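# Stack one keg centred on top of another

## Task

Set one keg standing upright on top of the other keg, centred on it, so that the stack stays in place with no robot supporting it; then release the keg and pull every arm away from it.

## Robot and tools

Robots and cameras. There are six identical i2rt Big YAM arms named arm1, arm2, arm3, arm4, arm5 and arm6. Each has six revolute joints, a two-finger gripper and a wrist camera (arm1_cam_wrist to arm6_cam_wrist). With joints 1 and 6 at zero and the hand level and pointing forward, the wrist camera sits above the hand looking toward the fingertips. A fixed room camera, cam_high, sees the scene from above. Every image is 672x504 pixels. The hand can reach roughly 1.0 m out from the joint 1 axis.

Frame and mounts. One shared scene frame is used, origin on the floor, +z up, lengths in metres. Foot positions and headings (degrees counter-clockwise from +x): arm1 x=+0.42 y=+0.46 z=+0.76 facing -100; arm2 x=+0.01 y=+0.47 z=+0.62 facing -81; arm3 x=-0.44 y=+0.52 z=+0.66 facing -97; arm4 x=-0.59 y=-0.23 z=+0.62 facing +57; arm5 x=+0.02 y=-0.46 z=+0.71 facing +79; arm6 x=+0.46 y=-0.52 z=+0.67 facing +105. So arm1-arm3 stand on the +y side facing roughly -y, and arm4-arm6 on the -y side facing roughly +y. The hand point is midway between the fingertips; the hand's z axis runs along the fingers and the fingers close along its y axis.

execute_actions. Argument "actions" is a list with either no entry (just report state and pictures) or exactly one action object. That object is keyed by arm name; each value is {"joints": {...}} naming any subset of joint1_rad, joint2_rad, joint3_rad, joint4_rad, joint5_rad, joint6_rad, gripper_m. Every value is an absolute target for that joint, not a change from its current value; joints are in radians, the gripper in metres of fingertip gap. Ranges (with the tolerance counted as arrived): joint1_rad -2.879 to 2.879 ±0.045, rotates the whole arm about its foot, positive counter-clockwise seen from above, 0 means unfolding toward the foot's heading; joint2_rad 0 to 3.141 ±0.14, shoulder, 0 has the upper arm roughly level pointing back, larger values raise it and then tip it forward; joint3_rad 0 to 3.019 ±0.09, elbow, 0 is fully folded, larger opens it; joint4_rad -1.692 to 1.57 ±0.055, hand pitch, positive tips fingers up; joint5_rad -1.57 to 1.57 ±0.03, sideways swing, positive toward the arm's right; joint6_rad -2.094 to 2.094 ±0.035, roll, positive clockwise viewed from behind the hand; gripper_m 0 to 0.093 ±0.003. Gripper force is capped near 50 to 62 N per pad, lower on some units. Optional "cameras" lists which images to return: omitted, null or ["all"] gives all, [] gives none; an unknown name rejects the call. All commanded motions begin together and may finish at different moments; each joint has its own speed, so the hand may take a wide, curved path. One action runs at most 15 s. A joint you leave out may still be driving toward an older target. An unknown key or out-of-range number rejects the entire call and nothing moves.

wait: "seconds" from 0 to 10. Sends nothing new and returns the same state and images as an empty action.

zoom_image: "camera" plus "region" [x0, y0, x1, y1] in integer pixels, top-left origin, no larger than 504 by 504. Works only on cameras that had a full image in the latest result.

finished_scene: "scene" integer (1 to 2). Closes the current scene for good once the last command has been held, and reports whether the goal was met; the stack must already be stable and the arms clear.

Reading results. joint_positions gives current joint values. joint_status tells how each commanded motion ended: "off_target" (stopped short, may still push), "contact_stop" or "time_out" (target dropped, joint holds where it stopped), "not_followed" (targets withheld), "limit_stop_at_motor_heat" (heat fault; resend the target). "joint command not followed", often with a "cause:" line, means a self- and inter-arm clearance check blocked that arm's joints; the gripper part still runs, and the withheld targets may be retried on later actions. on_its_own describes behaviour you did not command in this call; "held at" is the held target, not the position. After time_out a joint may keep a target no farther than 0.375, 0.375, 0.113, 0.225, 0.075 and 0.3 rad (joints 1 to 6) from where it stands and keep pushing, moving there if freed. Joint torques are raw drive outputs in joint order, with per-arm offset, scale and noise; friction can mask or fake a load. A joint carrying weight slowly sags. Very small target changes may not move a joint.

Hazards. A hard squeeze between two arms fails the task and ends the run; a hard impact may too. Nothing in the state reports arm-to-arm contact, and the clearance check can react late and ignores fingers, gripper housings and wrist cameras. Arms do not stop on contact and can press hard; to relax a pushing joint, command its reported position. Sustained pushing or holding heats motors: a MOTOR HOT line appears from 85 °C, and at 100 °C an OVER-TEMPERATURE FAULT makes that arm go limp and fall. If any call reports a stop, the later execute_actions, wait and finished_scene calls in the same reply are skipped. The robot keeps its last command while you think, and arms do not wait for one another. Loose objects may occasionally be nudged. Avoid dropping, slipping, slamming or hard pushes on the kegs.

Each tool is called after "Emit:" as a command line: name --argument value for each argument, lists and objects as JSON in quotes; but a table of rows of numbers goes row by row, as --pt "numbers of a row", without its own name.

## Session

Emit:
execute_actions --actions '[]'

Scene clock: 0.00 s.
Joint torques (N m, as the arm reports them, + toward a larger angle): no reading
arm1.joint_positions: joint1_rad=+0.356 joint2_rad=+0.559 joint3_rad=+1.366 joint4_rad=-1.345 joint5_rad=+0.091 joint6_rad=-0.411 gripper_m=+0.094
arm1.joint_status: not commanded
arm1.hand: x=+0.4489 y=+0.2415 z=+1.2926 quat_wxyz=(-0.271, -0.425, -0.762, +0.406) (m; scene frame)
arm2.joint_positions: joint1_rad=-0.267 joint2_rad=+0.618 joint3_rad=+1.471 joint4_rad=-1.477 joint5_rad=-0.141 joint6_rad=+0.293 gripper_m=+0.094
arm2.joint_status: not commanded
arm2.hand: x=+0.0117 y=+0.2677 z=+1.1691 quat_wxyz=(-0.390, -0.723, -0.516, +0.244) (m; scene frame)
arm3.joint_positions: joint1_rad=+0.165 joint2_rad=+0.618 joint3_rad=+1.464 joint4_rad=-1.231 joint5_rad=+0.201 joint6_rad=+0.487 gripper_m=+0.094
arm3.joint_status: not commanded
arm3.hand: x=-0.4660 y=+0.2910 z=+1.2616 quat_wxyz=(-0.441, -0.728, -0.390, +0.351) (m; scene frame)
arm4.joint_positions: joint1_rad=-0.416 joint2_rad=+0.547 joint3_rad=+1.331 joint4_rad=-1.403 joint5_rad=-0.039 joint6_rad=-0.504 gripper_m=+0.095
arm4.joint_status: not commanded
arm4.hand: x=-0.4206 y=-0.1098 z=+1.1327 quat_wxyz=(-0.455, +0.465, -0.759, -0.030) (m; scene frame)
arm5.joint_positions: joint1_rad=+0.286 joint2_rad=+0.617 joint3_rad=+1.450 joint4_rad=-1.174 joint5_rad=+0.244 joint6_rad=+0.094 gripper_m=+0.094
arm5.joint_status: not commanded
arm5.hand: x=+0.0303 y=-0.2196 z=+1.3139 quat_wxyz=(-0.444, +0.529, -0.619, -0.376) (m; scene frame)
arm6.joint_positions: joint1_rad=-0.117 joint2_rad=+0.543 joint3_rad=+1.341 joint4_rad=-1.526 joint5_rad=-0.193 joint6_rad=+0.499 gripper_m=+0.094
arm6.joint_status: not commanded
arm6.hand: x=+0.4006 y=-0.3479 z=+1.1692 quat_wxyz=(-0.103, +0.554, -0.720, -0.405) (m; scene frame)
pictures: arm1_cam_wrist, arm2_cam_wrist, arm3_cam_wrist, arm4_cam_wrist, arm5_cam_wrist, arm6_cam_wrist, cam_high
Images, in order (width x height): arm1_cam_wrist 672x504, arm2_cam_wrist 672x504, arm3_cam_wrist 672x504, arm4_cam_wrist 672x504, arm5_cam_wrist 672x504, arm6_cam_wrist 672x504, cam_high 672x504.

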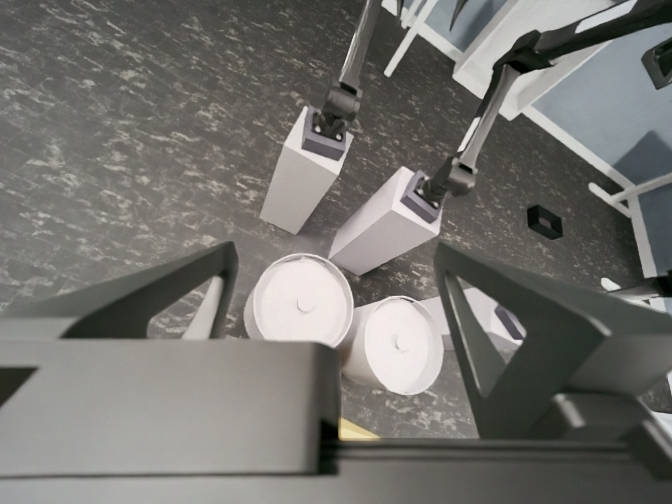

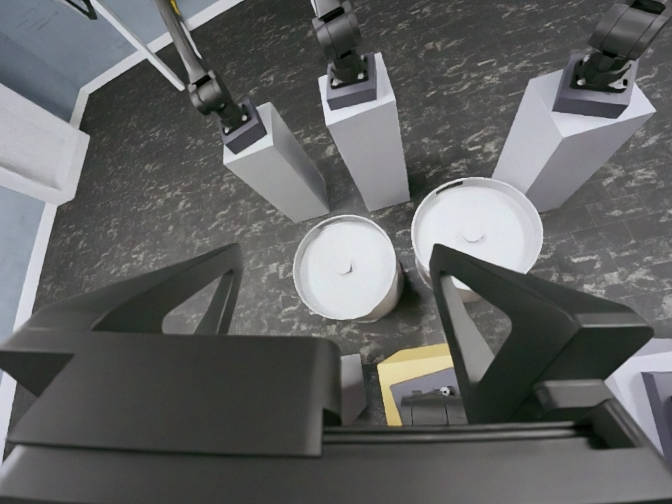

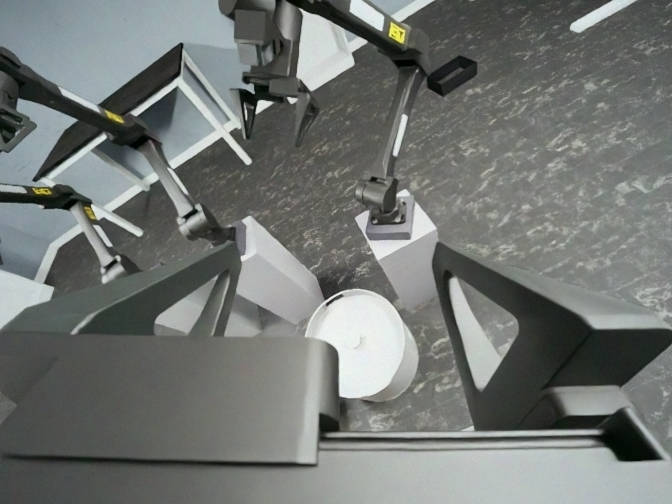

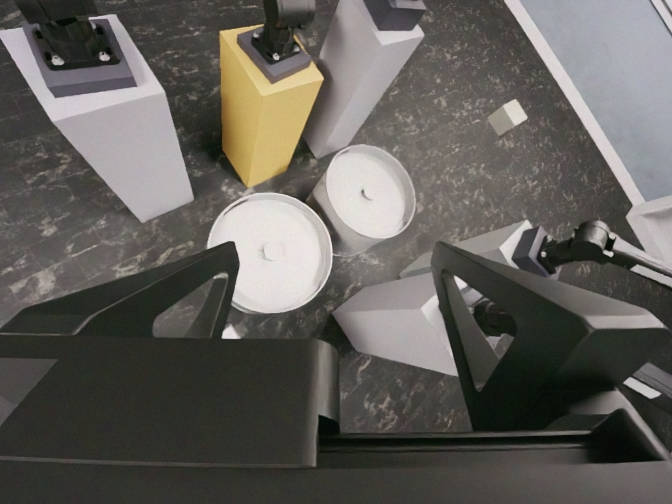

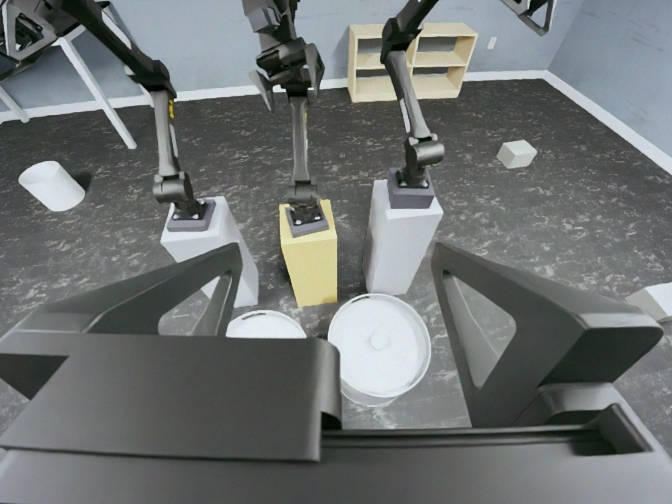

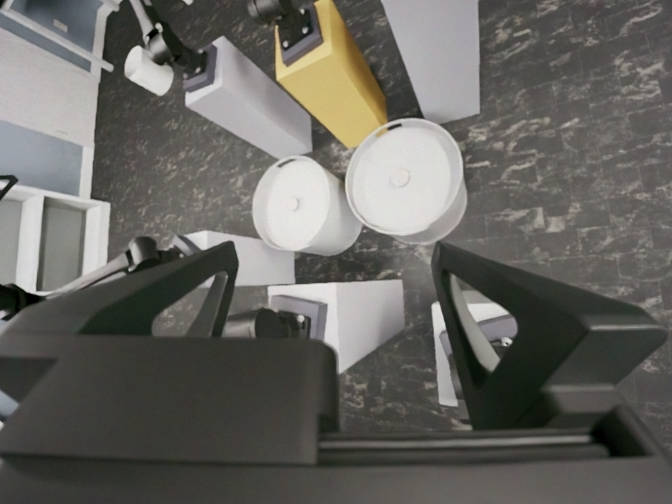

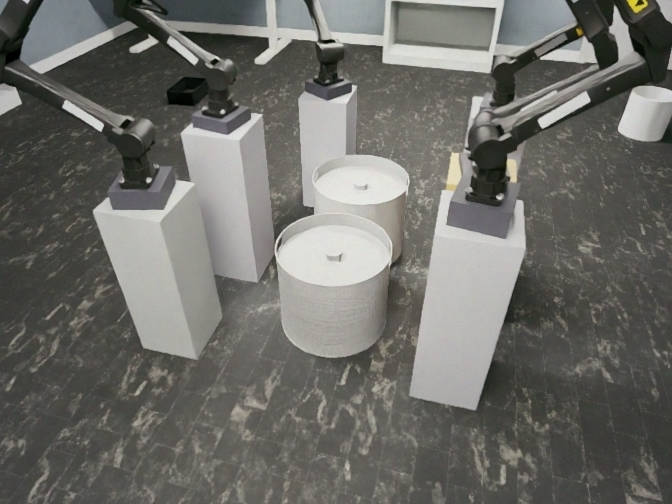

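Emit:
execute_actions --actions '[{"arm1":{"joints":{"joint1_rad":0,"joint2_rad":1.57,"joint3_rad":1.57,"joint4_rad":-1.57,"joint5_rad":0,"joint6_rad":0}},"arm6":{"joints":{"joint1_rad":-0.2,"joint2_rad":0.2,"joint3_rad":0.4,"joint4_rad":-0.2,"joint5_rad":0,"joint6_rad":0}},"arm5":{"joints":{"joint1_rad":0.2,"joint2_rad":1.2,"joint3_rad":1.0,"joint4_rad":-1.37,"joint5_rad":0,"joint6_rad":0}},"arm3":{"joints":{"joint1_rad":0.2,"joint2_rad":1.8,"joint3_rad":1.0,"joint4_rad":-0.77,"joint5_rad":0,"joint6_rad":0}},"arm2":{"joints":{"joint1_rad":-0.15,"joint2_rad":1.0,"joint3_rad":1.0,"joint4_rad":-1.2,"joint5_rad":0,"joint6_rad":0}}}]'

Emit:
zoom_image --camera "cam_high" --region '[250,130,450,370]'

Scene clock: 23.80 s.
Joint torques (N m, as the arm reports them, + toward a larger angle): arm1=[ -2.33 -13.88  11.84  -0.21  -0.06   0.18] | arm2=[ 2.15 -5.62 10.82  1.74  0.04 -0.3 ] | arm3=[  1.94 -13.92   8.33   0.96  -0.18  -0.19] | arm4=[0.84 2.93 9.68 1.68 0.   0.08] | arm5=[ 0.26 -6.47  9.95 -0.02 -0.12 -0.07] | arm6=[-1.73  2.16 11.55  3.55  0.2   0.04]
arm1.joint_positions: joint1_rad=+0.008 joint2_rad=+1.573 joint3_rad=+1.552 joint4_rad=-1.562 joint5_rad=+0.002 joint6_rad=-0.014 gripper_m=+0.094
arm1.joint_status: all done
arm1.hand: x=+0.3476 y=-0.0071 z=+1.0062 quat_wxyz=(+0.013, -0.756, -0.654, -0.005) (m; scene frame)
arm2.joint_positions: joint1_rad=-0.156 joint2_rad=+1.000 joint3_rad=+0.976 joint4_rad=-1.217 joint5_rad=-0.003 joint6_rad=+0.014 gripper_m=+0.094
arm2.joint_status: all done
arm2.hand: x=+0.0101 y=+0.1347 z=+0.8632 quat_wxyz=(-0.118, -0.702, -0.692, +0.115) (m; scene frame)
arm3.joint_positions: joint1_rad=+0.183 joint2_rad=+1.799 joint3_rad=+0.981 joint4_rad=-0.779 joint5_rad=+0.004 joint6_rad=+0.010 gripper_m=+0.094
arm3.joint_status: all done
arm3.hand: x=-0.4178 y=+0.0922 z=+0.6217 quat_wxyz=(+0.010, -0.691, -0.723, -0.006) (m; scene frame)
arm4.joint_positions: joint1_rad=-0.416 joint2_rad=+0.547 joint3_rad=+1.331 joint4_rad=-1.403 joint5_rad=-0.039 joint6_rad=-0.504 gripper_m=+0.095
arm4.joint_status: not commanded
arm4.hand: x=-0.4206 y=-0.1098 z=+1.1327 quat_wxyz=(-0.455, +0.465, -0.759, -0.030) (m; scene frame)
arm5.joint_positions: joint1_rad=+0.208 joint2_rad=+1.205 joint3_rad=+0.965 joint4_rad=-1.363 joint5_rad=+0.003 joint6_rad=+0.009 gripper_m=+0.094
arm5.joint_status: all done
arm5.hand: x=+0.0115 y=-0.1468 z=+0.8784 quat_wxyz=(+0.007, +0.712, -0.702, +0.018) (m; scene frame)
arm6.joint_positions: joint1_rad=-0.193 joint2_rad=+0.197 joint3_rad=+0.386 joint4_rad=-0.232 joint5_rad=-0.004 joint6_rad=+0.016 gripper_m=+0.094
arm6.joint_status: all done
arm6.hand: x=+0.4383 y=-0.2372 z=+1.0058 quat_wxyz=(-0.466, +0.526, -0.493, -0.513) (m; scene frame)
pictures: arm1_cam_wrist, arm2_cam_wrist, arm3_cam_wrist, arm4_cam_wrist, arm5_cam_wrist, arm6_cam_wrist, cam_high
Images, in order (width x height): arm1_cam_wrist 672x504, arm2_cam_wrist 672x504, arm3_cam_wrist 672x504, arm4_cam_wrist 672x504, arm5_cam_wrist 672x504, arm6_cam_wrist 672x504, cam_high 672x504.

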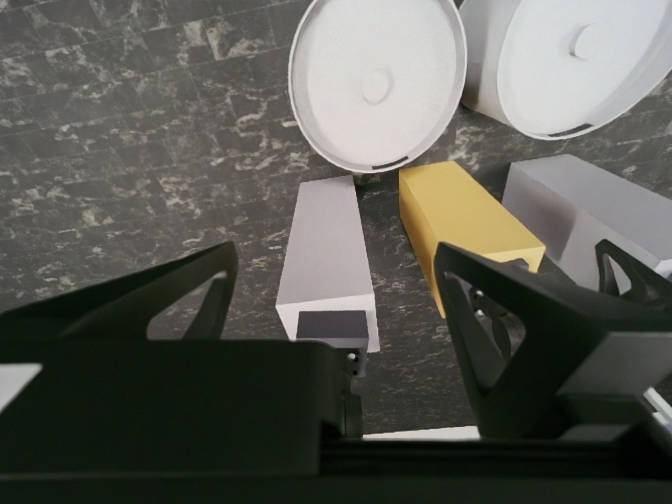

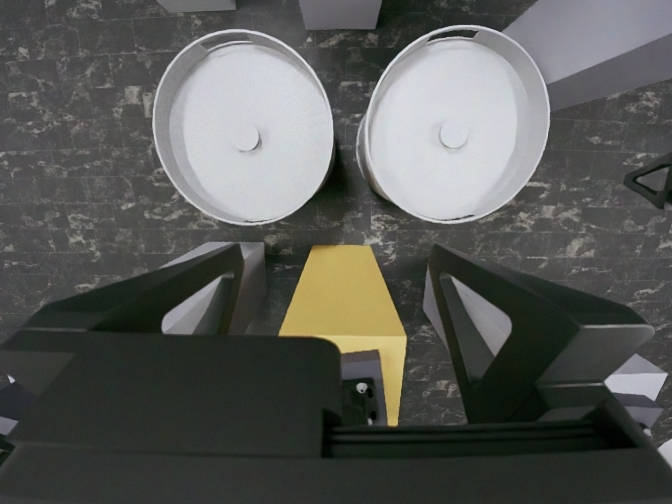

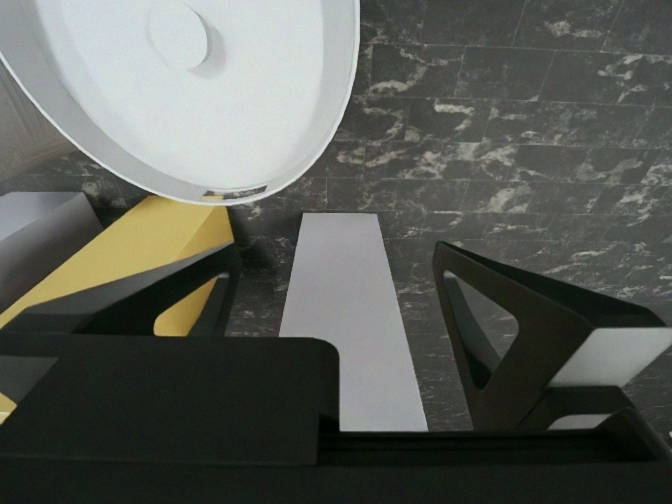

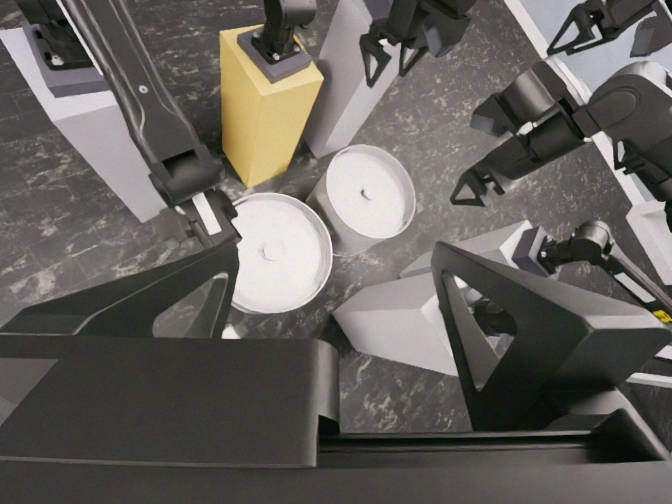

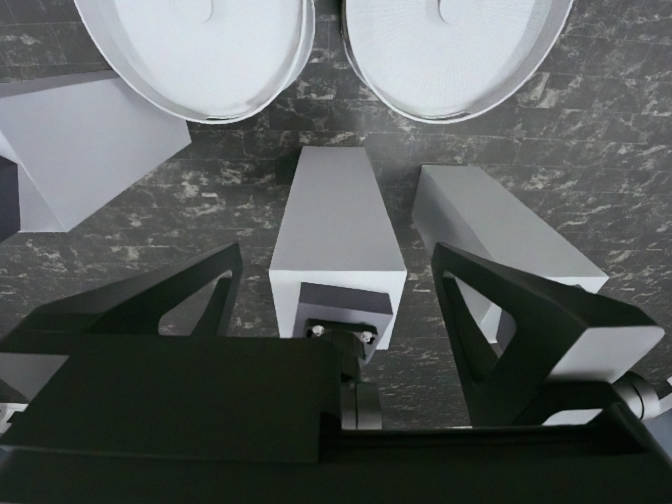

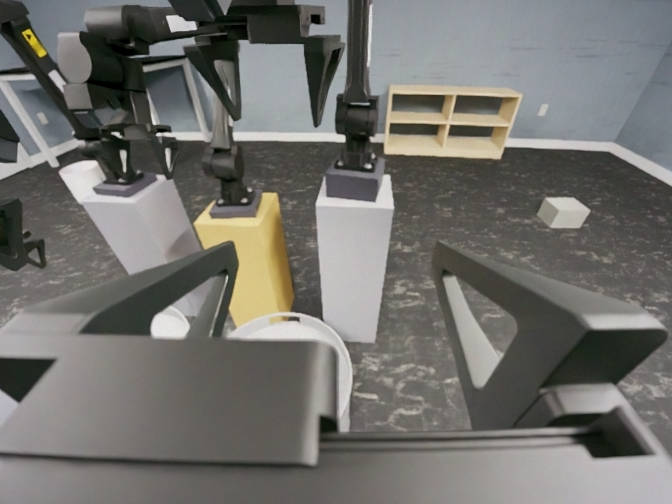

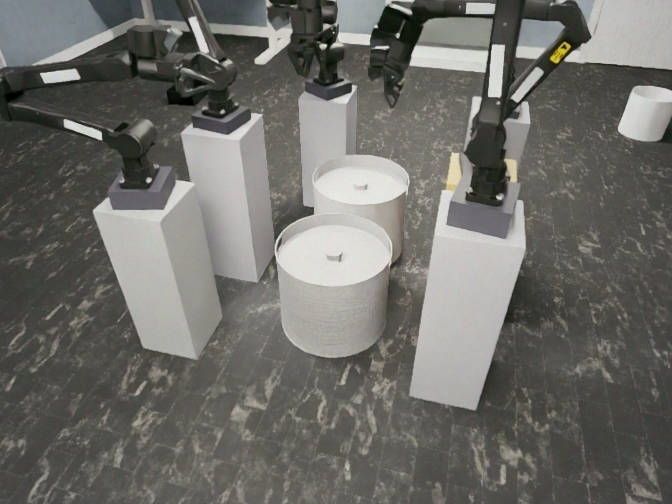

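Region (250, 130, 450, 370) of cam_high's 672x504 image, scaled by 2.100, with more detail than that image has.

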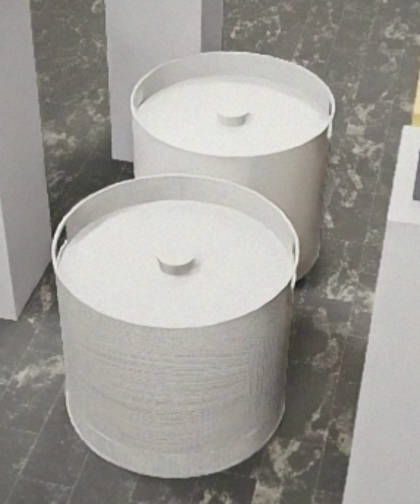

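Emit:
execute_actions --actions '[{"arm1":{"joints":{"joint1_rad":0.5,"joint2_rad":0.3,"joint3_rad":0.8}},"arm6":{"joints":{"joint1_rad":-0.6,"joint3_rad":0.7,"joint4_rad":-1.5}},"arm3":{"joints":{"joint1_rad":-0.4,"joint2_rad":0.3,"joint3_rad":0.8,"joint4_rad":-1.5}},"arm4":{"joints":{"joint1_rad":0.6,"joint2_rad":0.3,"joint3_rad":0.8,"joint4_rad":-1.5}},"arm2":{"joints":{"joint1_rad":0.168,"joint2_rad":1.83,"joint3_rad":0.63,"joint4_rad":-0.35,"joint6_rad":1.37}}}]' --cameras '[]'

Emit:
execute_actions --actions '[{"arm5":{"joints":{"joint1_rad":-0.6,"joint2_rad":2.2,"joint3_rad":0.93,"joint4_rad":-0.28,"joint6_rad":0.257}}}]' --cameras '["arm2_cam_wrist","arm5_cam_wrist","cam_high"]'

Scene clock: 104.87 s.
Joint torques (N m, as the arm reports them, + toward a larger angle): arm1=[-0.95  4.11  9.84  1.17  0.06  0.16] | arm2=[  0.9  -11.77   3.86   1.28   0.12   0.05] | arm3=[-0.45  2.56  9.96  1.24  0.   -0.15] | arm4=[ 1.37  3.82  9.47  0.95 -0.03  0.07] | arm5=[ 0.38 -6.41 10.    0.05 -0.11 -0.06] | arm6=[-1.71  3.65 10.93  0.74  0.12  0.06]
arm1.joint_positions: joint1_rad=+0.489 joint2_rad=+0.297 joint3_rad=+0.803 joint4_rad=-1.567 joint5_rad=-0.002 joint6_rad=-0.012 gripper_m=+0.094
arm1.joint_status: all done
arm1.hand: x=+0.4648 y=+0.3293 z=+1.0315 quat_wxyz=(-0.197, -0.561, -0.791, +0.144) (m; scene frame)
arm2.joint_positions: joint1_rad=+0.170 joint2_rad=+1.831 joint3_rad=+0.622 joint4_rad=-0.366 joint5_rad=+0.000 joint6_rad=+1.355 gripper_m=+0.094
arm2.joint_status: all done
arm2.hand: x=+0.1116 y=+0.1675 z=+0.4947 quat_wxyz=(+0.001, -0.964, -0.267, +0.001) (m; scene frame)
arm3.joint_positions: joint1_rad=-0.386 joint2_rad=+0.302 joint3_rad=+0.793 joint4_rad=-1.495 joint5_rad=+0.001 joint6_rad=+0.008 gripper_m=+0.094
arm3.joint_status: all done
arm3.hand: x=-0.5138 y=+0.3916 z=+0.9419 quat_wxyz=(-0.143, -0.831, -0.480, +0.242) (m; scene frame)
arm4.joint_positions: joint1_rad=+0.592 joint2_rad=+0.299 joint3_rad=+0.791 joint4_rad=-1.496 joint5_rad=-0.039 joint6_rad=-0.504 gripper_m=+0.095
arm4.joint_status: all done
arm4.hand: x=-0.5970 y=-0.0792 z=+0.9001 quat_wxyz=(-0.227, +0.832, -0.481, -0.158) (m; scene frame)
arm5.joint_positions: joint1_rad=+0.208 joint2_rad=+1.205 joint3_rad=+0.965 joint4_rad=-1.363 joint5_rad=+0.003 joint6_rad=+0.009 gripper_m=+0.094
arm5.joint_status: not commanded
arm5.hand: x=+0.0115 y=-0.1468 z=+0.8784 quat_wxyz=(+0.007, +0.712, -0.702, +0.018) (m; scene frame)
arm6.joint_positions: joint1_rad=-0.594 joint2_rad=+0.197 joint3_rad=+0.677 joint4_rad=-1.483 joint5_rad=-0.002 joint6_rad=+0.015 gripper_m=+0.094
arm6.joint_status: all done
arm6.hand: x=+0.5031 y=-0.3930 z=+0.9135 quat_wxyz=(-0.227, +0.554, -0.783, -0.168) (m; scene frame)
pictures: none
No camera images: the call's "cameras" was empty. Leave "cameras" out to get every camera's image.

Scene clock: 106.43 s.
Joint torques (N m, as the arm reports them, + toward a larger angle): arm1=[-0.95  4.08  9.85  1.17  0.06  0.16] | arm2=[  0.68 -12.19   3.57   0.96   0.05   0.04] | arm3=[-0.22  2.05 10.08  1.33  0.01 -0.2 ] | arm4=[ 1.13  3.76  9.49  0.92 -0.02  0.07] | arm5=[  1.83 -12.7    2.95   0.92  -0.02   0.1 ] | arm6=[-1.7   3.67 10.92  0.75  0.12  0.05]
arm1.joint_positions: joint1_rad=+0.489 joint2_rad=+0.297 joint3_rad=+0.803 joint4_rad=-1.567 joint5_rad=-0.002 joint6_rad=-0.012 gripper_m=+0.094
arm1.joint_status: not commanded
arm1.hand: x=+0.4648 y=+0.3293 z=+1.0315 quat_wxyz=(-0.197, -0.561, -0.791, +0.144) (m; scene frame)
arm2.joint_positions: joint1_rad=+0.170 joint2_rad=+1.831 joint3_rad=+0.622 joint4_rad=-0.366 joint5_rad=+0.000 joint6_rad=+1.356 gripper_m=+0.094
arm2.joint_status: not commanded
arm2.hand: x=+0.1116 y=+0.1675 z=+0.4947 quat_wxyz=(+0.001, -0.964, -0.267, +0.001) (m; scene frame)
arm3.joint_positions: joint1_rad=-0.386 joint2_rad=+0.302 joint3_rad=+0.793 joint4_rad=-1.495 joint5_rad=+0.001 joint6_rad=+0.008 gripper_m=+0.094
arm3.joint_status: not commanded
arm3.hand: x=-0.5138 y=+0.3916 z=+0.9419 quat_wxyz=(-0.143, -0.831, -0.480, +0.242) (m; scene frame)
arm4.joint_positions: joint1_rad=+0.592 joint2_rad=+0.299 joint3_rad=+0.791 joint4_rad=-1.496 joint5_rad=-0.039 joint6_rad=-0.504 gripper_m=+0.095
arm4.joint_status: not commanded
arm4.hand: x=-0.5970 y=-0.0792 z=+0.9001 quat_wxyz=(-0.227, +0.832, -0.481, -0.158) (m; scene frame)
arm5.joint_positions: joint1_rad=-0.610 joint2_rad=+2.203 joint3_rad=+0.925 joint4_rad=-0.291 joint5_rad=+0.001 joint6_rad=+0.248 gripper_m=+0.094
arm5.joint_status: all done
arm5.hand: x=+0.3164 y=-0.1729 z=+0.4943 quat_wxyz=(-0.007, +0.261, -0.965, +0.002) (m; scene frame)
arm6.joint_positions: joint1_rad=-0.594 joint2_rad=+0.197 joint3_rad=+0.677 joint4_rad=-1.483 joint5_rad=-0.002 joint6_rad=+0.015 gripper_m=+0.094
arm6.joint_status: not commanded
arm6.hand: x=+0.5031 y=-0.3930 z=+0.9135 quat_wxyz=(-0.227, +0.554, -0.783, -0.168) (m; scene frame)
pictures: arm2_cam_wrist, arm5_cam_wrist, cam_high
Images, in order (width x height): arm2_cam_wrist 672x504, arm5_cam_wrist 672x504, cam_high 672x504.

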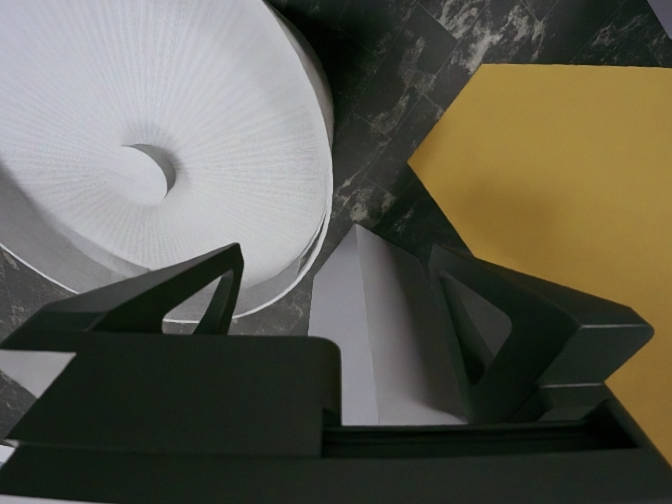

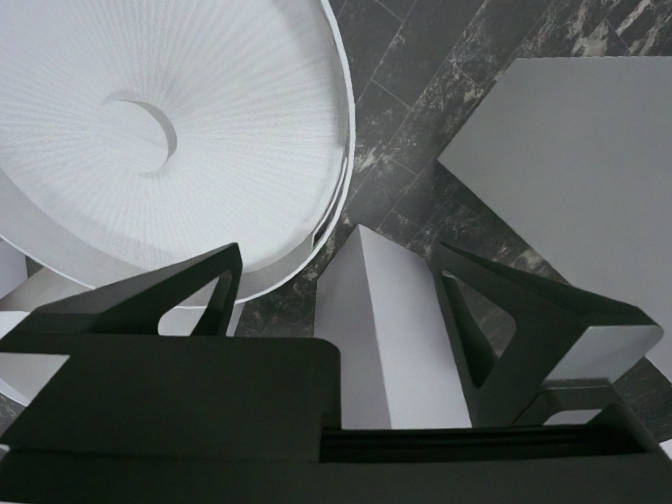

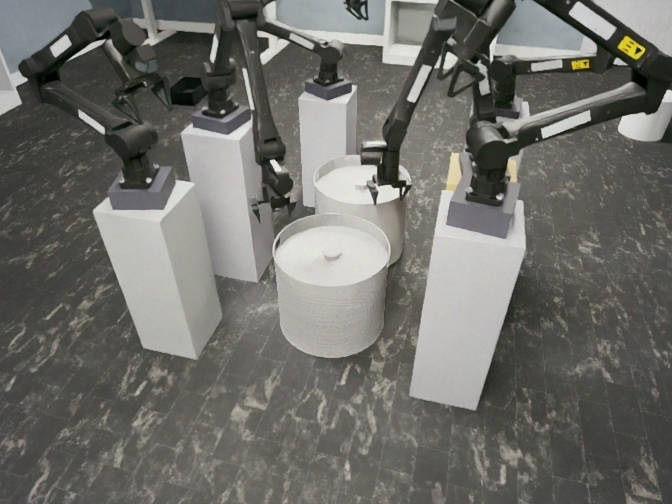

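Emit:
execute_actions --actions '[{"arm2":{"joints":{"joint1_rad":0.185,"joint2_rad":2.22,"joint3_rad":0.71,"joint4_rad":-0.04,"joint6_rad":1.3}},"arm5":{"joints":{"joint1_rad":-0.653,"joint2_rad":2.53,"joint3_rad":1.15,"joint4_rad":-0.15,"joint6_rad":0.115}}}]' --cameras '["arm2_cam_wrist","arm5_cam_wrist"]'

Emit:
execute_actions --actions '[{"arm2":{"joints":{"joint2_rad":2.403,"joint3_rad":0.775,"joint4_rad":0.085}},"arm5":{"joints":{"joint2_rad":2.653,"joint3_rad":1.21,"joint4_rad":-0.095}}}]' --cameras '["arm2_cam_wrist","arm5_cam_wrist","cam_high"]'

Emit:
zoom_image --camera "cam_high" --region '[240,150,440,300]'

Scene clock: 124.67 s.
Joint torques (N m, as the arm reports them, + toward a larger angle): arm1=[-0.93  4.11  9.84  1.17  0.06  0.17] | arm2=[  2.01 -15.03   0.9    1.22   0.08  -0.32] | arm3=[-0.76  2.58  9.98  1.07 -0.07 -0.21] | arm4=[ 1.37  3.79  9.47  0.92 -0.01  0.07] | arm5=[  0.62 -15.24   2.24   0.57  -0.04  -0.06] | arm6=[-1.69  3.64 10.92  0.75  0.12  0.06]
arm1.joint_positions: joint1_rad=+0.489 joint2_rad=+0.297 joint3_rad=+0.803 joint4_rad=-1.567 joint5_rad=-0.002 joint6_rad=-0.012 gripper_m=+0.094
arm1.joint_status: not commanded
arm1.hand: x=+0.4648 y=+0.3293 z=+1.0315 quat_wxyz=(-0.197, -0.561, -0.791, +0.144) (m; scene frame)
arm2.joint_positions: joint1_rad=+0.175 joint2_rad=+2.232 joint3_rad=+0.707 joint4_rad=-0.056 joint5_rad=+0.000 joint6_rad=+1.315 gripper_m=+0.094
arm2.joint_status: all done
arm2.hand: x=+0.1142 y=+0.1638 z=+0.3790 quat_wxyz=(+0.004, -0.957, -0.289, +0.001) (m; scene frame)
arm3.joint_positions: joint1_rad=-0.386 joint2_rad=+0.302 joint3_rad=+0.793 joint4_rad=-1.495 joint5_rad=+0.001 joint6_rad=+0.008 gripper_m=+0.094
arm3.joint_status: not commanded
arm3.hand: x=-0.5138 y=+0.3916 z=+0.9419 quat_wxyz=(-0.143, -0.831, -0.480, +0.242) (m; scene frame)
arm4.joint_positions: joint1_rad=+0.592 joint2_rad=+0.299 joint3_rad=+0.791 joint4_rad=-1.496 joint5_rad=-0.039 joint6_rad=-0.504 gripper_m=+0.095
arm4.joint_status: not commanded
arm4.hand: x=-0.5970 y=-0.0792 z=+0.9001 quat_wxyz=(-0.227, +0.832, -0.481, -0.158) (m; scene frame)
arm5.joint_positions: joint1_rad=-0.649 joint2_rad=+2.544 joint3_rad=+1.141 joint4_rad=-0.151 joint5_rad=+0.001 joint6_rad=+0.124 gripper_m=+0.094
arm5.joint_status: all done
arm5.hand: x=+0.3507 y=-0.1649 z=+0.3752 quat_wxyz=(-0.013, +0.302, -0.953, +0.000) (m; scene frame)
arm6.joint_positions: joint1_rad=-0.594 joint2_rad=+0.197 joint3_rad=+0.677 joint4_rad=-1.483 joint5_rad=-0.002 joint6_rad=+0.015 gripper_m=+0.094
arm6.joint_status: not commanded
arm6.hand: x=+0.5031 y=-0.3930 z=+0.9135 quat_wxyz=(-0.227, +0.554, -0.783, -0.168) (m; scene frame)
pictures: arm2_cam_wrist, arm5_cam_wrist
Images, in order (width x height): arm2_cam_wrist 672x504, arm5_cam_wrist 672x504.

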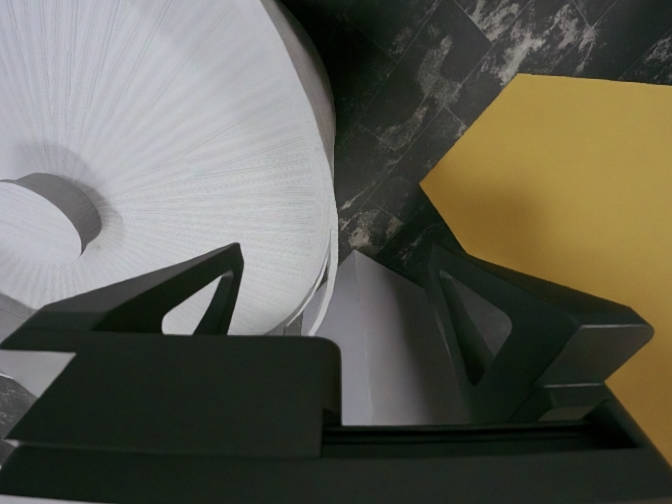

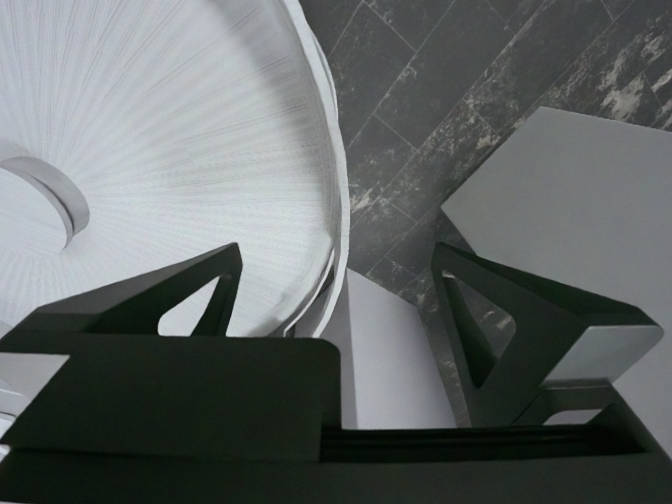

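Scene clock: 125.63 s.
Joint torques (N m, as the arm reports them, + toward a larger angle): arm1=[-0.95  4.1   9.84  1.17  0.06  0.17] | arm2=[  2.31 -16.16  -0.06   1.13   0.06  -0.28] | arm3=[-0.45  2.06  9.97  1.39 -0.05 -0.2 ] | arm4=[ 1.32  4.03  9.48  0.95 -0.03  0.07] | arm5=[  0.39 -14.46   1.52   0.8   -0.05  -0.05] | arm6=[-1.69  3.64 10.92  0.74  0.12  0.06]
arm1.joint_positions: joint1_rad=+0.489 joint2_rad=+0.297 joint3_rad=+0.803 joint4_rad=-1.567 joint5_rad=-0.002 joint6_rad=-0.012 gripper_m=+0.094
arm1.joint_status: not commanded
arm1.hand: x=+0.4648 y=+0.3293 z=+1.0315 quat_wxyz=(-0.197, -0.561, -0.791, +0.144) (m; scene frame)
arm2.joint_positions: joint1_rad=+0.175 joint2_rad=+2.414 joint3_rad=+0.773 joint4_rad=+0.071 joint5_rad=+0.000 joint6_rad=+1.313 gripper_m=+0.094
arm2.joint_status: all done
arm2.hand: x=+0.1141 y=+0.1636 z=+0.3236 quat_wxyz=(-0.001, -0.957, -0.290, +0.001) (m; scene frame)
arm3.joint_positions: joint1_rad=-0.386 joint2_rad=+0.302 joint3_rad=+0.793 joint4_rad=-1.495 joint5_rad=+0.001 joint6_rad=+0.008 gripper_m=+0.094
arm3.joint_status: not commanded
arm3.hand: x=-0.5138 y=+0.3916 z=+0.9419 quat_wxyz=(-0.143, -0.831, -0.480, +0.242) (m; scene frame)
arm4.joint_positions: joint1_rad=+0.592 joint2_rad=+0.299 joint3_rad=+0.791 joint4_rad=-1.496 joint5_rad=-0.039 joint6_rad=-0.504 gripper_m=+0.095
arm4.joint_status: not commanded
arm4.hand: x=-0.5970 y=-0.0792 z=+0.9001 quat_wxyz=(-0.227, +0.832, -0.481, -0.158) (m; scene frame)
arm5.joint_positions: joint1_rad=-0.649 joint2_rad=+2.651 joint3_rad=+1.206 joint4_rad=-0.100 joint5_rad=+0.001 joint6_rad=+0.124 gripper_m=+0.094
arm5.joint_status: all done
arm5.hand: x=+0.3523 y=-0.1640 z=+0.3345 quat_wxyz=(-0.018, +0.302, -0.953, -0.002) (m; scene frame)
arm6.joint_positions: joint1_rad=-0.594 joint2_rad=+0.197 joint3_rad=+0.677 joint4_rad=-1.483 joint5_rad=-0.002 joint6_rad=+0.015 gripper_m=+0.094
arm6.joint_status: not commanded
arm6.hand: x=+0.5031 y=-0.3930 z=+0.9135 quat_wxyz=(-0.227, +0.554, -0.783, -0.168) (m; scene frame)
pictures: arm2_cam_wrist, arm5_cam_wrist, cam_high
Images, in order (width x height): arm2_cam_wrist 672x504, arm5_cam_wrist 672x504, cam_high 672x504.

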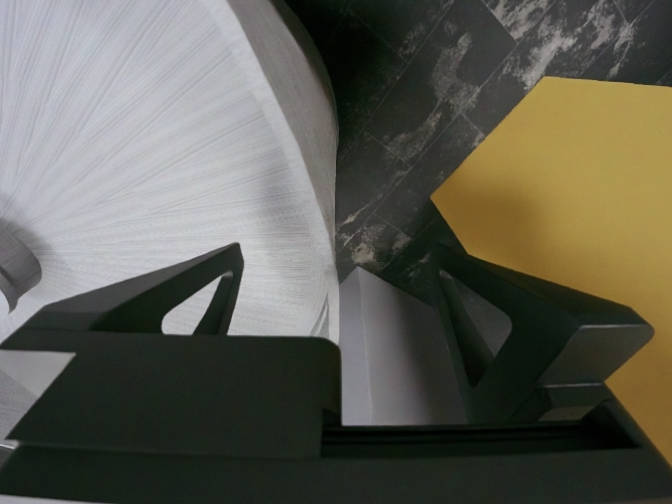

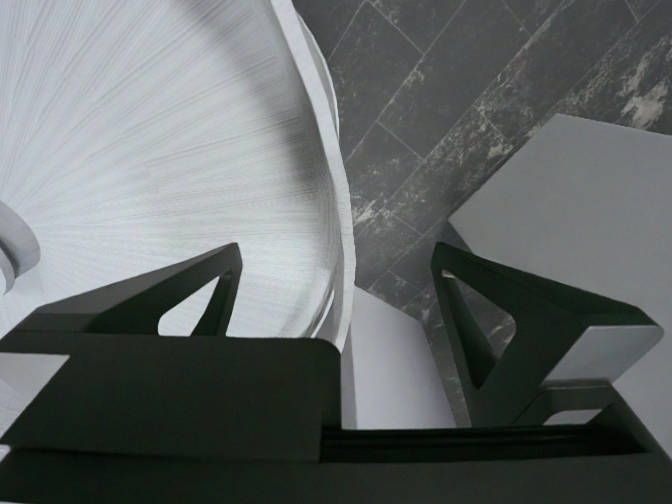

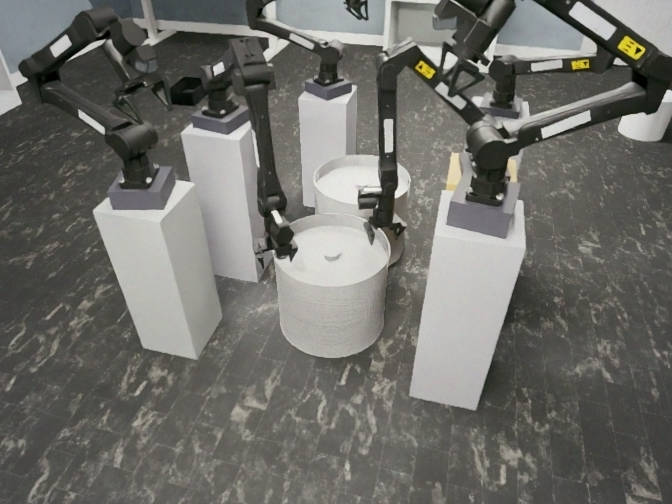

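Region (240, 150, 440, 300) of cam_high's 672x504 image, scaled by 2.520, with more detail than that image has; it fills the top 378 rows of this view, and the rest is white.

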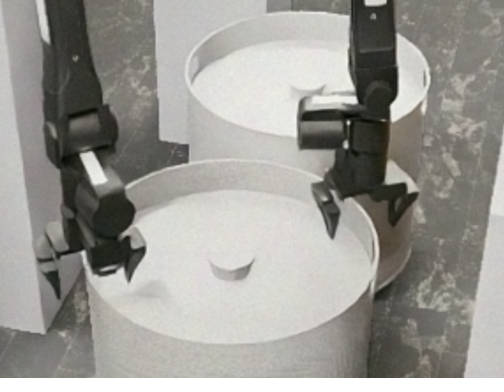

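Lower slightly, close, test-lift.

Emit:
execute_actions --actions '[{"arm2":{"joints":{"joint2_rad":2.45,"joint3_rad":0.795,"joint4_rad":0.11,"gripper_m":0.04}},"arm5":{"joints":{"joint1_rad":-0.67,"joint2_rad":2.71,"joint3_rad":1.24,"joint4_rad":-0.085,"gripper_m":0.04}}}]' --cameras '[]'

Emit:
execute_actions --actions '[{"arm2":{"joints":{"gripper_m":0}},"arm5":{"joints":{"gripper_m":0}}}]' --cameras '[]'

Emit:
execute_actions --actions '[{"arm2":{"joints":{"joint2_rad":2.3,"joint3_rad":0.74,"joint4_rad":0.01}},"arm5":{"joints":{"joint2_rad":2.59,"joint3_rad":1.17,"joint4_rad":-0.13}}}]' --cameras '["arm2_cam_wrist","arm5_cam_wrist","cam_high"]'

Scene clock: 135.87 s.
Joint torques (N m, as the arm reports them, + toward a larger angle): arm1=[-0.9   4.08  9.83  1.18  0.06  0.17] | arm2=[  2.11 -13.96  -0.24   1.06   0.07  -0.25] | arm3=[-0.72  2.72  9.97  1.13 -0.07 -0.18] | arm4=[ 1.25  3.78  9.53  0.97 -0.03  0.07] | arm5=[  0.09 -14.02   1.45   0.77  -0.04  -0.04] | arm6=[-1.73  3.66 10.91  0.75  0.12  0.06]
arm1.joint_positions: joint1_rad=+0.489 joint2_rad=+0.297 joint3_rad=+0.803 joint4_rad=-1.567 joint5_rad=-0.002 joint6_rad=-0.012 gripper_m=+0.094
arm1.joint_status: not commanded
arm1.hand: x=+0.4648 y=+0.3293 z=+1.0315 quat_wxyz=(-0.197, -0.561, -0.791, +0.144) (m; scene frame)
arm2.joint_positions: joint1_rad=+0.175 joint2_rad=+2.446 joint3_rad=+0.794 joint4_rad=+0.096 joint5_rad=+0.000 joint6_rad=+1.313 gripper_m=+0.040
arm2.joint_status: all done
arm2.hand: x=+0.1160 y=+0.1580 z=+0.3134 quat_wxyz=(-0.009, -0.957, -0.290, +0.000) (m; scene frame)
arm3.joint_positions: joint1_rad=-0.386 joint2_rad=+0.302 joint3_rad=+0.793 joint4_rad=-1.495 joint5_rad=+0.001 joint6_rad=+0.008 gripper_m=+0.094
arm3.joint_status: not commanded
arm3.hand: x=-0.5138 y=+0.3916 z=+0.9419 quat_wxyz=(-0.143, -0.831, -0.480, +0.242) (m; scene frame)
arm4.joint_positions: joint1_rad=+0.592 joint2_rad=+0.299 joint3_rad=+0.791 joint4_rad=-1.496 joint5_rad=-0.039 joint6_rad=-0.504 gripper_m=+0.095
arm4.joint_status: not commanded
arm4.hand: x=-0.5970 y=-0.0792 z=+0.9001 quat_wxyz=(-0.227, +0.832, -0.481, -0.158) (m; scene frame)
arm5.joint_positions: joint1_rad=-0.660 joint2_rad=+2.700 joint3_rad=+1.235 joint4_rad=-0.093 joint5_rad=+0.001 joint6_rad=+0.123 gripper_m=+0.040
arm5.joint_status: all done
arm5.hand: x=+0.3519 y=-0.1712 z=+0.3157 quat_wxyz=(-0.012, +0.297, -0.955, +0.001) (m; scene frame)
arm6.joint_positions: joint1_rad=-0.594 joint2_rad=+0.197 joint3_rad=+0.677 joint4_rad=-1.483 joint5_rad=-0.002 joint6_rad=+0.015 gripper_m=+0.094
arm6.joint_status: not commanded
arm6.hand: x=+0.5031 y=-0.3930 z=+0.9135 quat_wxyz=(-0.227, +0.554, -0.783, -0.168) (m; scene frame)
pictures: none
No camera images: the call's "cameras" was empty. Leave "cameras" out to get every camera's image.

Scene clock: 136.50 s.
Joint torques (N m, as the arm reports them, + toward a larger angle): arm1=[-0.92  4.06  9.85  1.17  0.06  0.16] | arm2=[  1.82 -15.27  -0.07   1.    -0.16  -0.03] | arm3=[-0.44  2.18  9.93  1.2  -0.04 -0.15] | arm4=[ 1.11  3.76  9.5   0.97 -0.01  0.07] | arm5=[ -0.06 -13.99   1.48   0.76   0.35  -0.3 ] | arm6=[-1.7   3.66 10.92  0.75  0.12  0.06]
arm1.joint_positions: joint1_rad=+0.489 joint2_rad=+0.297 joint3_rad=+0.803 joint4_rad=-1.567 joint5_rad=-0.002 joint6_rad=-0.012 gripper_m=+0.094
arm1.joint_status: not commanded
arm1.hand: x=+0.4648 y=+0.3293 z=+1.0315 quat_wxyz=(-0.197, -0.561, -0.791, +0.144) (m; scene frame)
arm2.joint_positions: joint1_rad=+0.177 joint2_rad=+2.448 joint3_rad=+0.791 joint4_rad=+0.096 joint5_rad=+0.006 joint6_rad=+1.284 gripper_m=+0.002
arm2.joint_status: all done
arm2.hand: x=+0.1148 y=+0.1607 z=+0.3130 quat_wxyz=(-0.006, -0.952, -0.305, +0.004) (m; scene frame)
arm3.joint_positions: joint1_rad=-0.386 joint2_rad=+0.302 joint3_rad=+0.793 joint4_rad=-1.495 joint5_rad=+0.001 joint6_rad=+0.008 gripper_m=+0.094
arm3.joint_status: not commanded
arm3.hand: x=-0.5138 y=+0.3916 z=+0.9419 quat_wxyz=(-0.143, -0.831, -0.480, +0.242) (m; scene frame)
arm4.joint_positions: joint1_rad=+0.592 joint2_rad=+0.299 joint3_rad=+0.791 joint4_rad=-1.496 joint5_rad=-0.039 joint6_rad=-0.504 gripper_m=+0.095
arm4.joint_status: not commanded
arm4.hand: x=-0.5970 y=-0.0792 z=+0.9001 quat_wxyz=(-0.227, +0.832, -0.481, -0.158) (m; scene frame)
arm5.joint_positions: joint1_rad=-0.659 joint2_rad=+2.700 joint3_rad=+1.235 joint4_rad=-0.092 joint5_rad=-0.009 joint6_rad=+0.152 gripper_m=+0.002
arm5.joint_status: all done
arm5.hand: x=+0.3507 y=-0.1695 z=+0.3157 quat_wxyz=(-0.010, +0.284, -0.959, -0.004) (m; scene frame)
arm6.joint_positions: joint1_rad=-0.594 joint2_rad=+0.197 joint3_rad=+0.677 joint4_rad=-1.483 joint5_rad=-0.002 joint6_rad=+0.015 gripper_m=+0.094
arm6.joint_status: not commanded
arm6.hand: x=+0.5031 y=-0.3930 z=+0.9135 quat_wxyz=(-0.227, +0.554, -0.783, -0.168) (m; scene frame)
pictures: none
No camera images: the call's "cameras" was empty. Leave "cameras" out to get every camera's image.

Scene clock: 138.47 s.
Joint torques (N m, as the arm reports them, + toward a larger angle): arm1=[-0.92  4.09  9.85  1.17  0.06  0.16] | arm2=[  1.91 -29.55  -4.49  -1.64  -0.14   0.  ] | arm3=[ 0.41  2.64  9.99  1.45 -0.02 -0.17] | arm4=[ 1.24  3.95  9.41  0.93 -0.02  0.07] | arm5=[ -0.1  -21.21  -2.94  -1.16   0.35  -0.29] | arm6=[-1.72  3.65 10.92  0.74  0.12  0.06]
arm1.joint_positions: joint1_rad=+0.489 joint2_rad=+0.297 joint3_rad=+0.803 joint4_rad=-1.567 joint5_rad=-0.002 joint6_rad=-0.012 gripper_m=+0.094
arm1.joint_status: not commanded
arm1.hand: x=+0.4648 y=+0.3293 z=+1.0315 quat_wxyz=(-0.197, -0.561, -0.791, +0.144) (m; scene frame)
arm2.joint_positions: joint1_rad=+0.177 joint2_rad=+2.440 joint3_rad=+0.794 joint4_rad=+0.069 joint5_rad=+0.005 joint6_rad=+1.283 gripper_m=+0.002
arm2.joint_status: joint2_rad time_out (moved -0.007 of -0.148); joint4_rad time_out (moved -0.027 of -0.086); the others done
arm2.on_its_own: joint2_rad reads +2.440 and still pushes toward +2.300 since a time_out; joint4_rad reads +0.069 and still pushes toward +0.010 since a time_out
arm2.hand: x=+0.1143 y=+0.1622 z=+0.3150 quat_wxyz=(+0.002, -0.952, -0.305, +0.004) (m; scene frame)
arm3.joint_positions: joint1_rad=-0.386 joint2_rad=+0.302 joint3_rad=+0.793 joint4_rad=-1.495 joint5_rad=+0.001 joint6_rad=+0.008 gripper_m=+0.094
arm3.joint_status: not commanded
arm3.hand: x=-0.5138 y=+0.3916 z=+0.9419 quat_wxyz=(-0.143, -0.831, -0.480, +0.242) (m; scene frame)
arm4.joint_positions: joint1_rad=+0.592 joint2_rad=+0.299 joint3_rad=+0.791 joint4_rad=-1.496 joint5_rad=-0.039 joint6_rad=-0.504 gripper_m=+0.095
arm4.joint_status: not commanded
arm4.hand: x=-0.5970 y=-0.0792 z=+0.9001 quat_wxyz=(-0.227, +0.832, -0.481, -0.158) (m; scene frame)
arm5.joint_positions: joint1_rad=-0.659 joint2_rad=+2.697 joint3_rad=+1.232 joint4_rad=-0.093 joint5_rad=-0.009 joint6_rad=+0.152 gripper_m=+0.002
arm5.joint_status: all done
arm5.hand: x=+0.3502 y=-0.1699 z=+0.3167 quat_wxyz=(-0.010, +0.284, -0.959, -0.004) (m; scene frame)
arm6.joint_positions: joint1_rad=-0.594 joint2_rad=+0.197 joint3_rad=+0.677 joint4_rad=-1.483 joint5_rad=-0.002 joint6_rad=+0.015 gripper_m=+0.094
arm6.joint_status: not commanded
arm6.hand: x=+0.5031 y=-0.3930 z=+0.9135 quat_wxyz=(-0.227, +0.554, -0.783, -0.168) (m; scene frame)
pictures: arm2_cam_wrist, arm5_cam_wrist, cam_high
Images, in order (width x height): arm2_cam_wrist 672x504, arm5_cam_wrist 672x504, cam_high 672x504.

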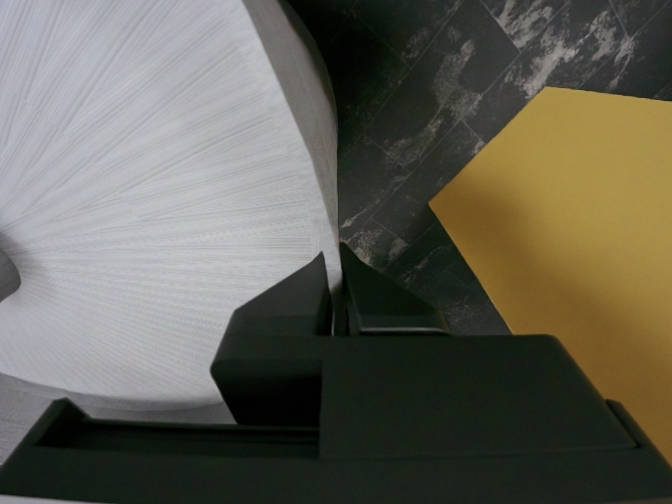

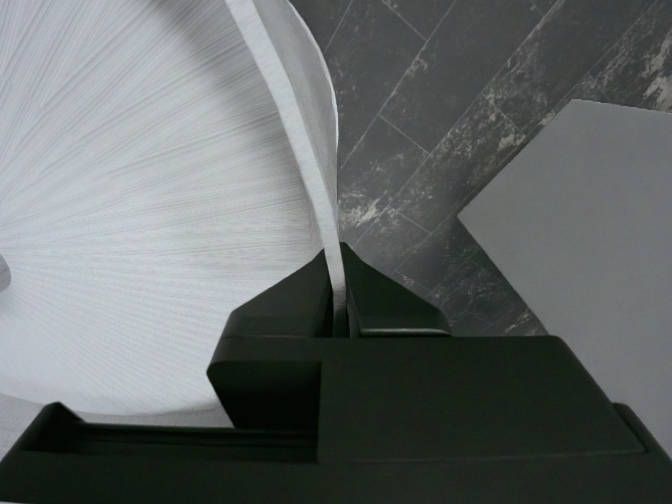

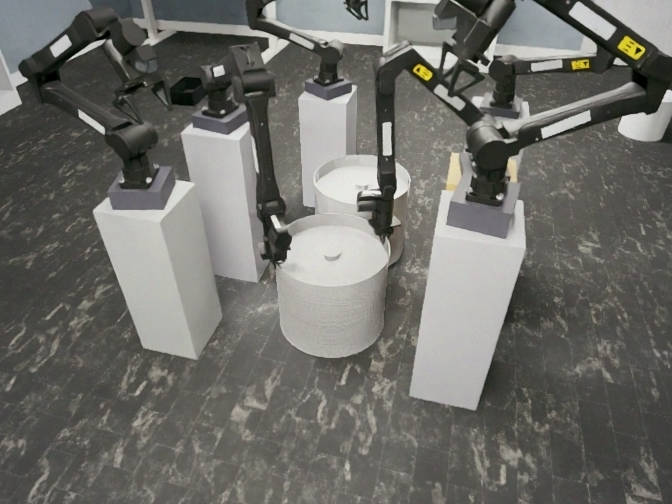

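Emit:
execute_actions --actions '[{"arm2":{"joints":{"joint2_rad":2.25,"joint3_rad":0.8,"joint4_rad":0.12}},"arm5":{"joints":{"joint2_rad":2.4,"joint3_rad":1.26,"joint4_rad":-0.06}}}]' --cameras '["cam_high"]'

Emit:
execute_actions --actions '[{"arm2":{"joints":{"joint2_rad":2.44}},"arm5":{"joints":{"joint2_rad":2.69,"joint3_rad":1.24}}}]' --cameras '[]'

Scene clock: 148.57 s.
Joint torques (N m, as the arm reports them, + toward a larger angle): arm1=[-0.98  4.1   9.84  1.18  0.06  0.16] | arm2=[  1.76 -34.57  -0.12   2.21  -0.19   0.03] | arm3=[-0.38  2.23 10.13  1.38 -0.04 -0.15] | arm4=[ 1.12  3.71  9.5   0.93 -0.02  0.08] | arm5=[  0.16 -32.74   3.07   1.35   0.19  -0.29] | arm6=[-1.71  3.66 10.92  0.75  0.12  0.06]
arm1.joint_positions: joint1_rad=+0.489 joint2_rad=+0.297 joint3_rad=+0.803 joint4_rad=-1.567 joint5_rad=-0.002 joint6_rad=-0.012 gripper_m=+0.094
arm1.joint_status: not commanded
arm1.hand: x=+0.4648 y=+0.3293 z=+1.0315 quat_wxyz=(-0.197, -0.561, -0.791, +0.144) (m; scene frame)
arm2.joint_positions: joint1_rad=+0.177 joint2_rad=+2.438 joint3_rad=+0.798 joint4_rad=+0.076 joint5_rad=+0.005 joint6_rad=+1.283 gripper_m=+0.002
arm2.joint_status: joint2_rad time_out (moved -0.002 of -0.190); the others done
arm2.on_its_own: joint2_rad reads +2.438 and still pushes toward +2.250 since a time_out
arm2.hand: x=+0.1160 y=+0.1572 z=+0.3155 quat_wxyz=(-0.004, -0.952, -0.305, +0.003) (m; scene frame)
arm3.joint_positions: joint1_rad=-0.386 joint2_rad=+0.302 joint3_rad=+0.793 joint4_rad=-1.495 joint5_rad=+0.001 joint6_rad=+0.008 gripper_m=+0.094
arm3.joint_status: not commanded
arm3.hand: x=-0.5138 y=+0.3916 z=+0.9419 quat_wxyz=(-0.143, -0.831, -0.480, +0.242) (m; scene frame)
arm4.joint_positions: joint1_rad=+0.592 joint2_rad=+0.299 joint3_rad=+0.791 joint4_rad=-1.496 joint5_rad=-0.039 joint6_rad=-0.504 gripper_m=+0.095
arm4.joint_status: not commanded
arm4.hand: x=-0.5970 y=-0.0792 z=+0.9001 quat_wxyz=(-0.227, +0.832, -0.481, -0.158) (m; scene frame)
arm5.joint_positions: joint1_rad=-0.660 joint2_rad=+2.690 joint3_rad=+1.231 joint4_rad=-0.079 joint5_rad=-0.005 joint6_rad=+0.152 gripper_m=+0.002
arm5.joint_status: joint2_rad time_out (moved -0.007 of -0.297); the others done
arm5.on_its_own: joint2_rad reads +2.690 and still pushes toward +2.400 since a time_out
arm5.hand: x=+0.3556 y=-0.1665 z=+0.3198 quat_wxyz=(-0.019, +0.283, -0.959, -0.006) (m; scene frame)
arm6.joint_positions: joint1_rad=-0.594 joint2_rad=+0.197 joint3_rad=+0.677 joint4_rad=-1.483 joint5_rad=-0.002 joint6_rad=+0.015 gripper_m=+0.094
arm6.joint_status: not commanded
arm6.hand: x=+0.5031 y=-0.3930 z=+0.9135 quat_wxyz=(-0.227, +0.554, -0.783, -0.168) (m; scene frame)
pictures: cam_high
Images, in order (width x height): cam_high 672x504.

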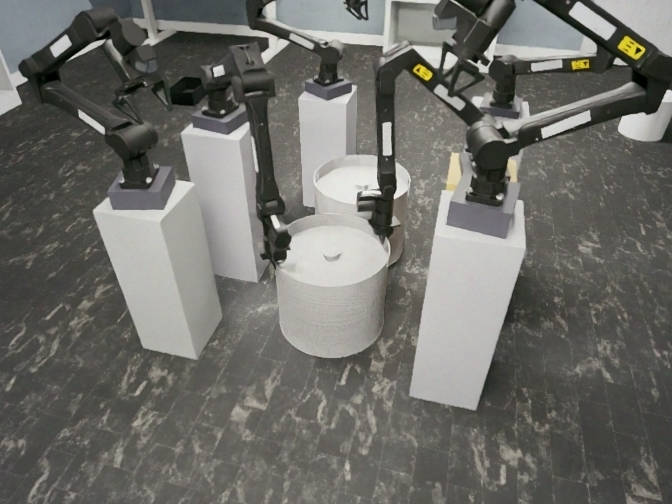

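not run: a stop came earlier in this reply.


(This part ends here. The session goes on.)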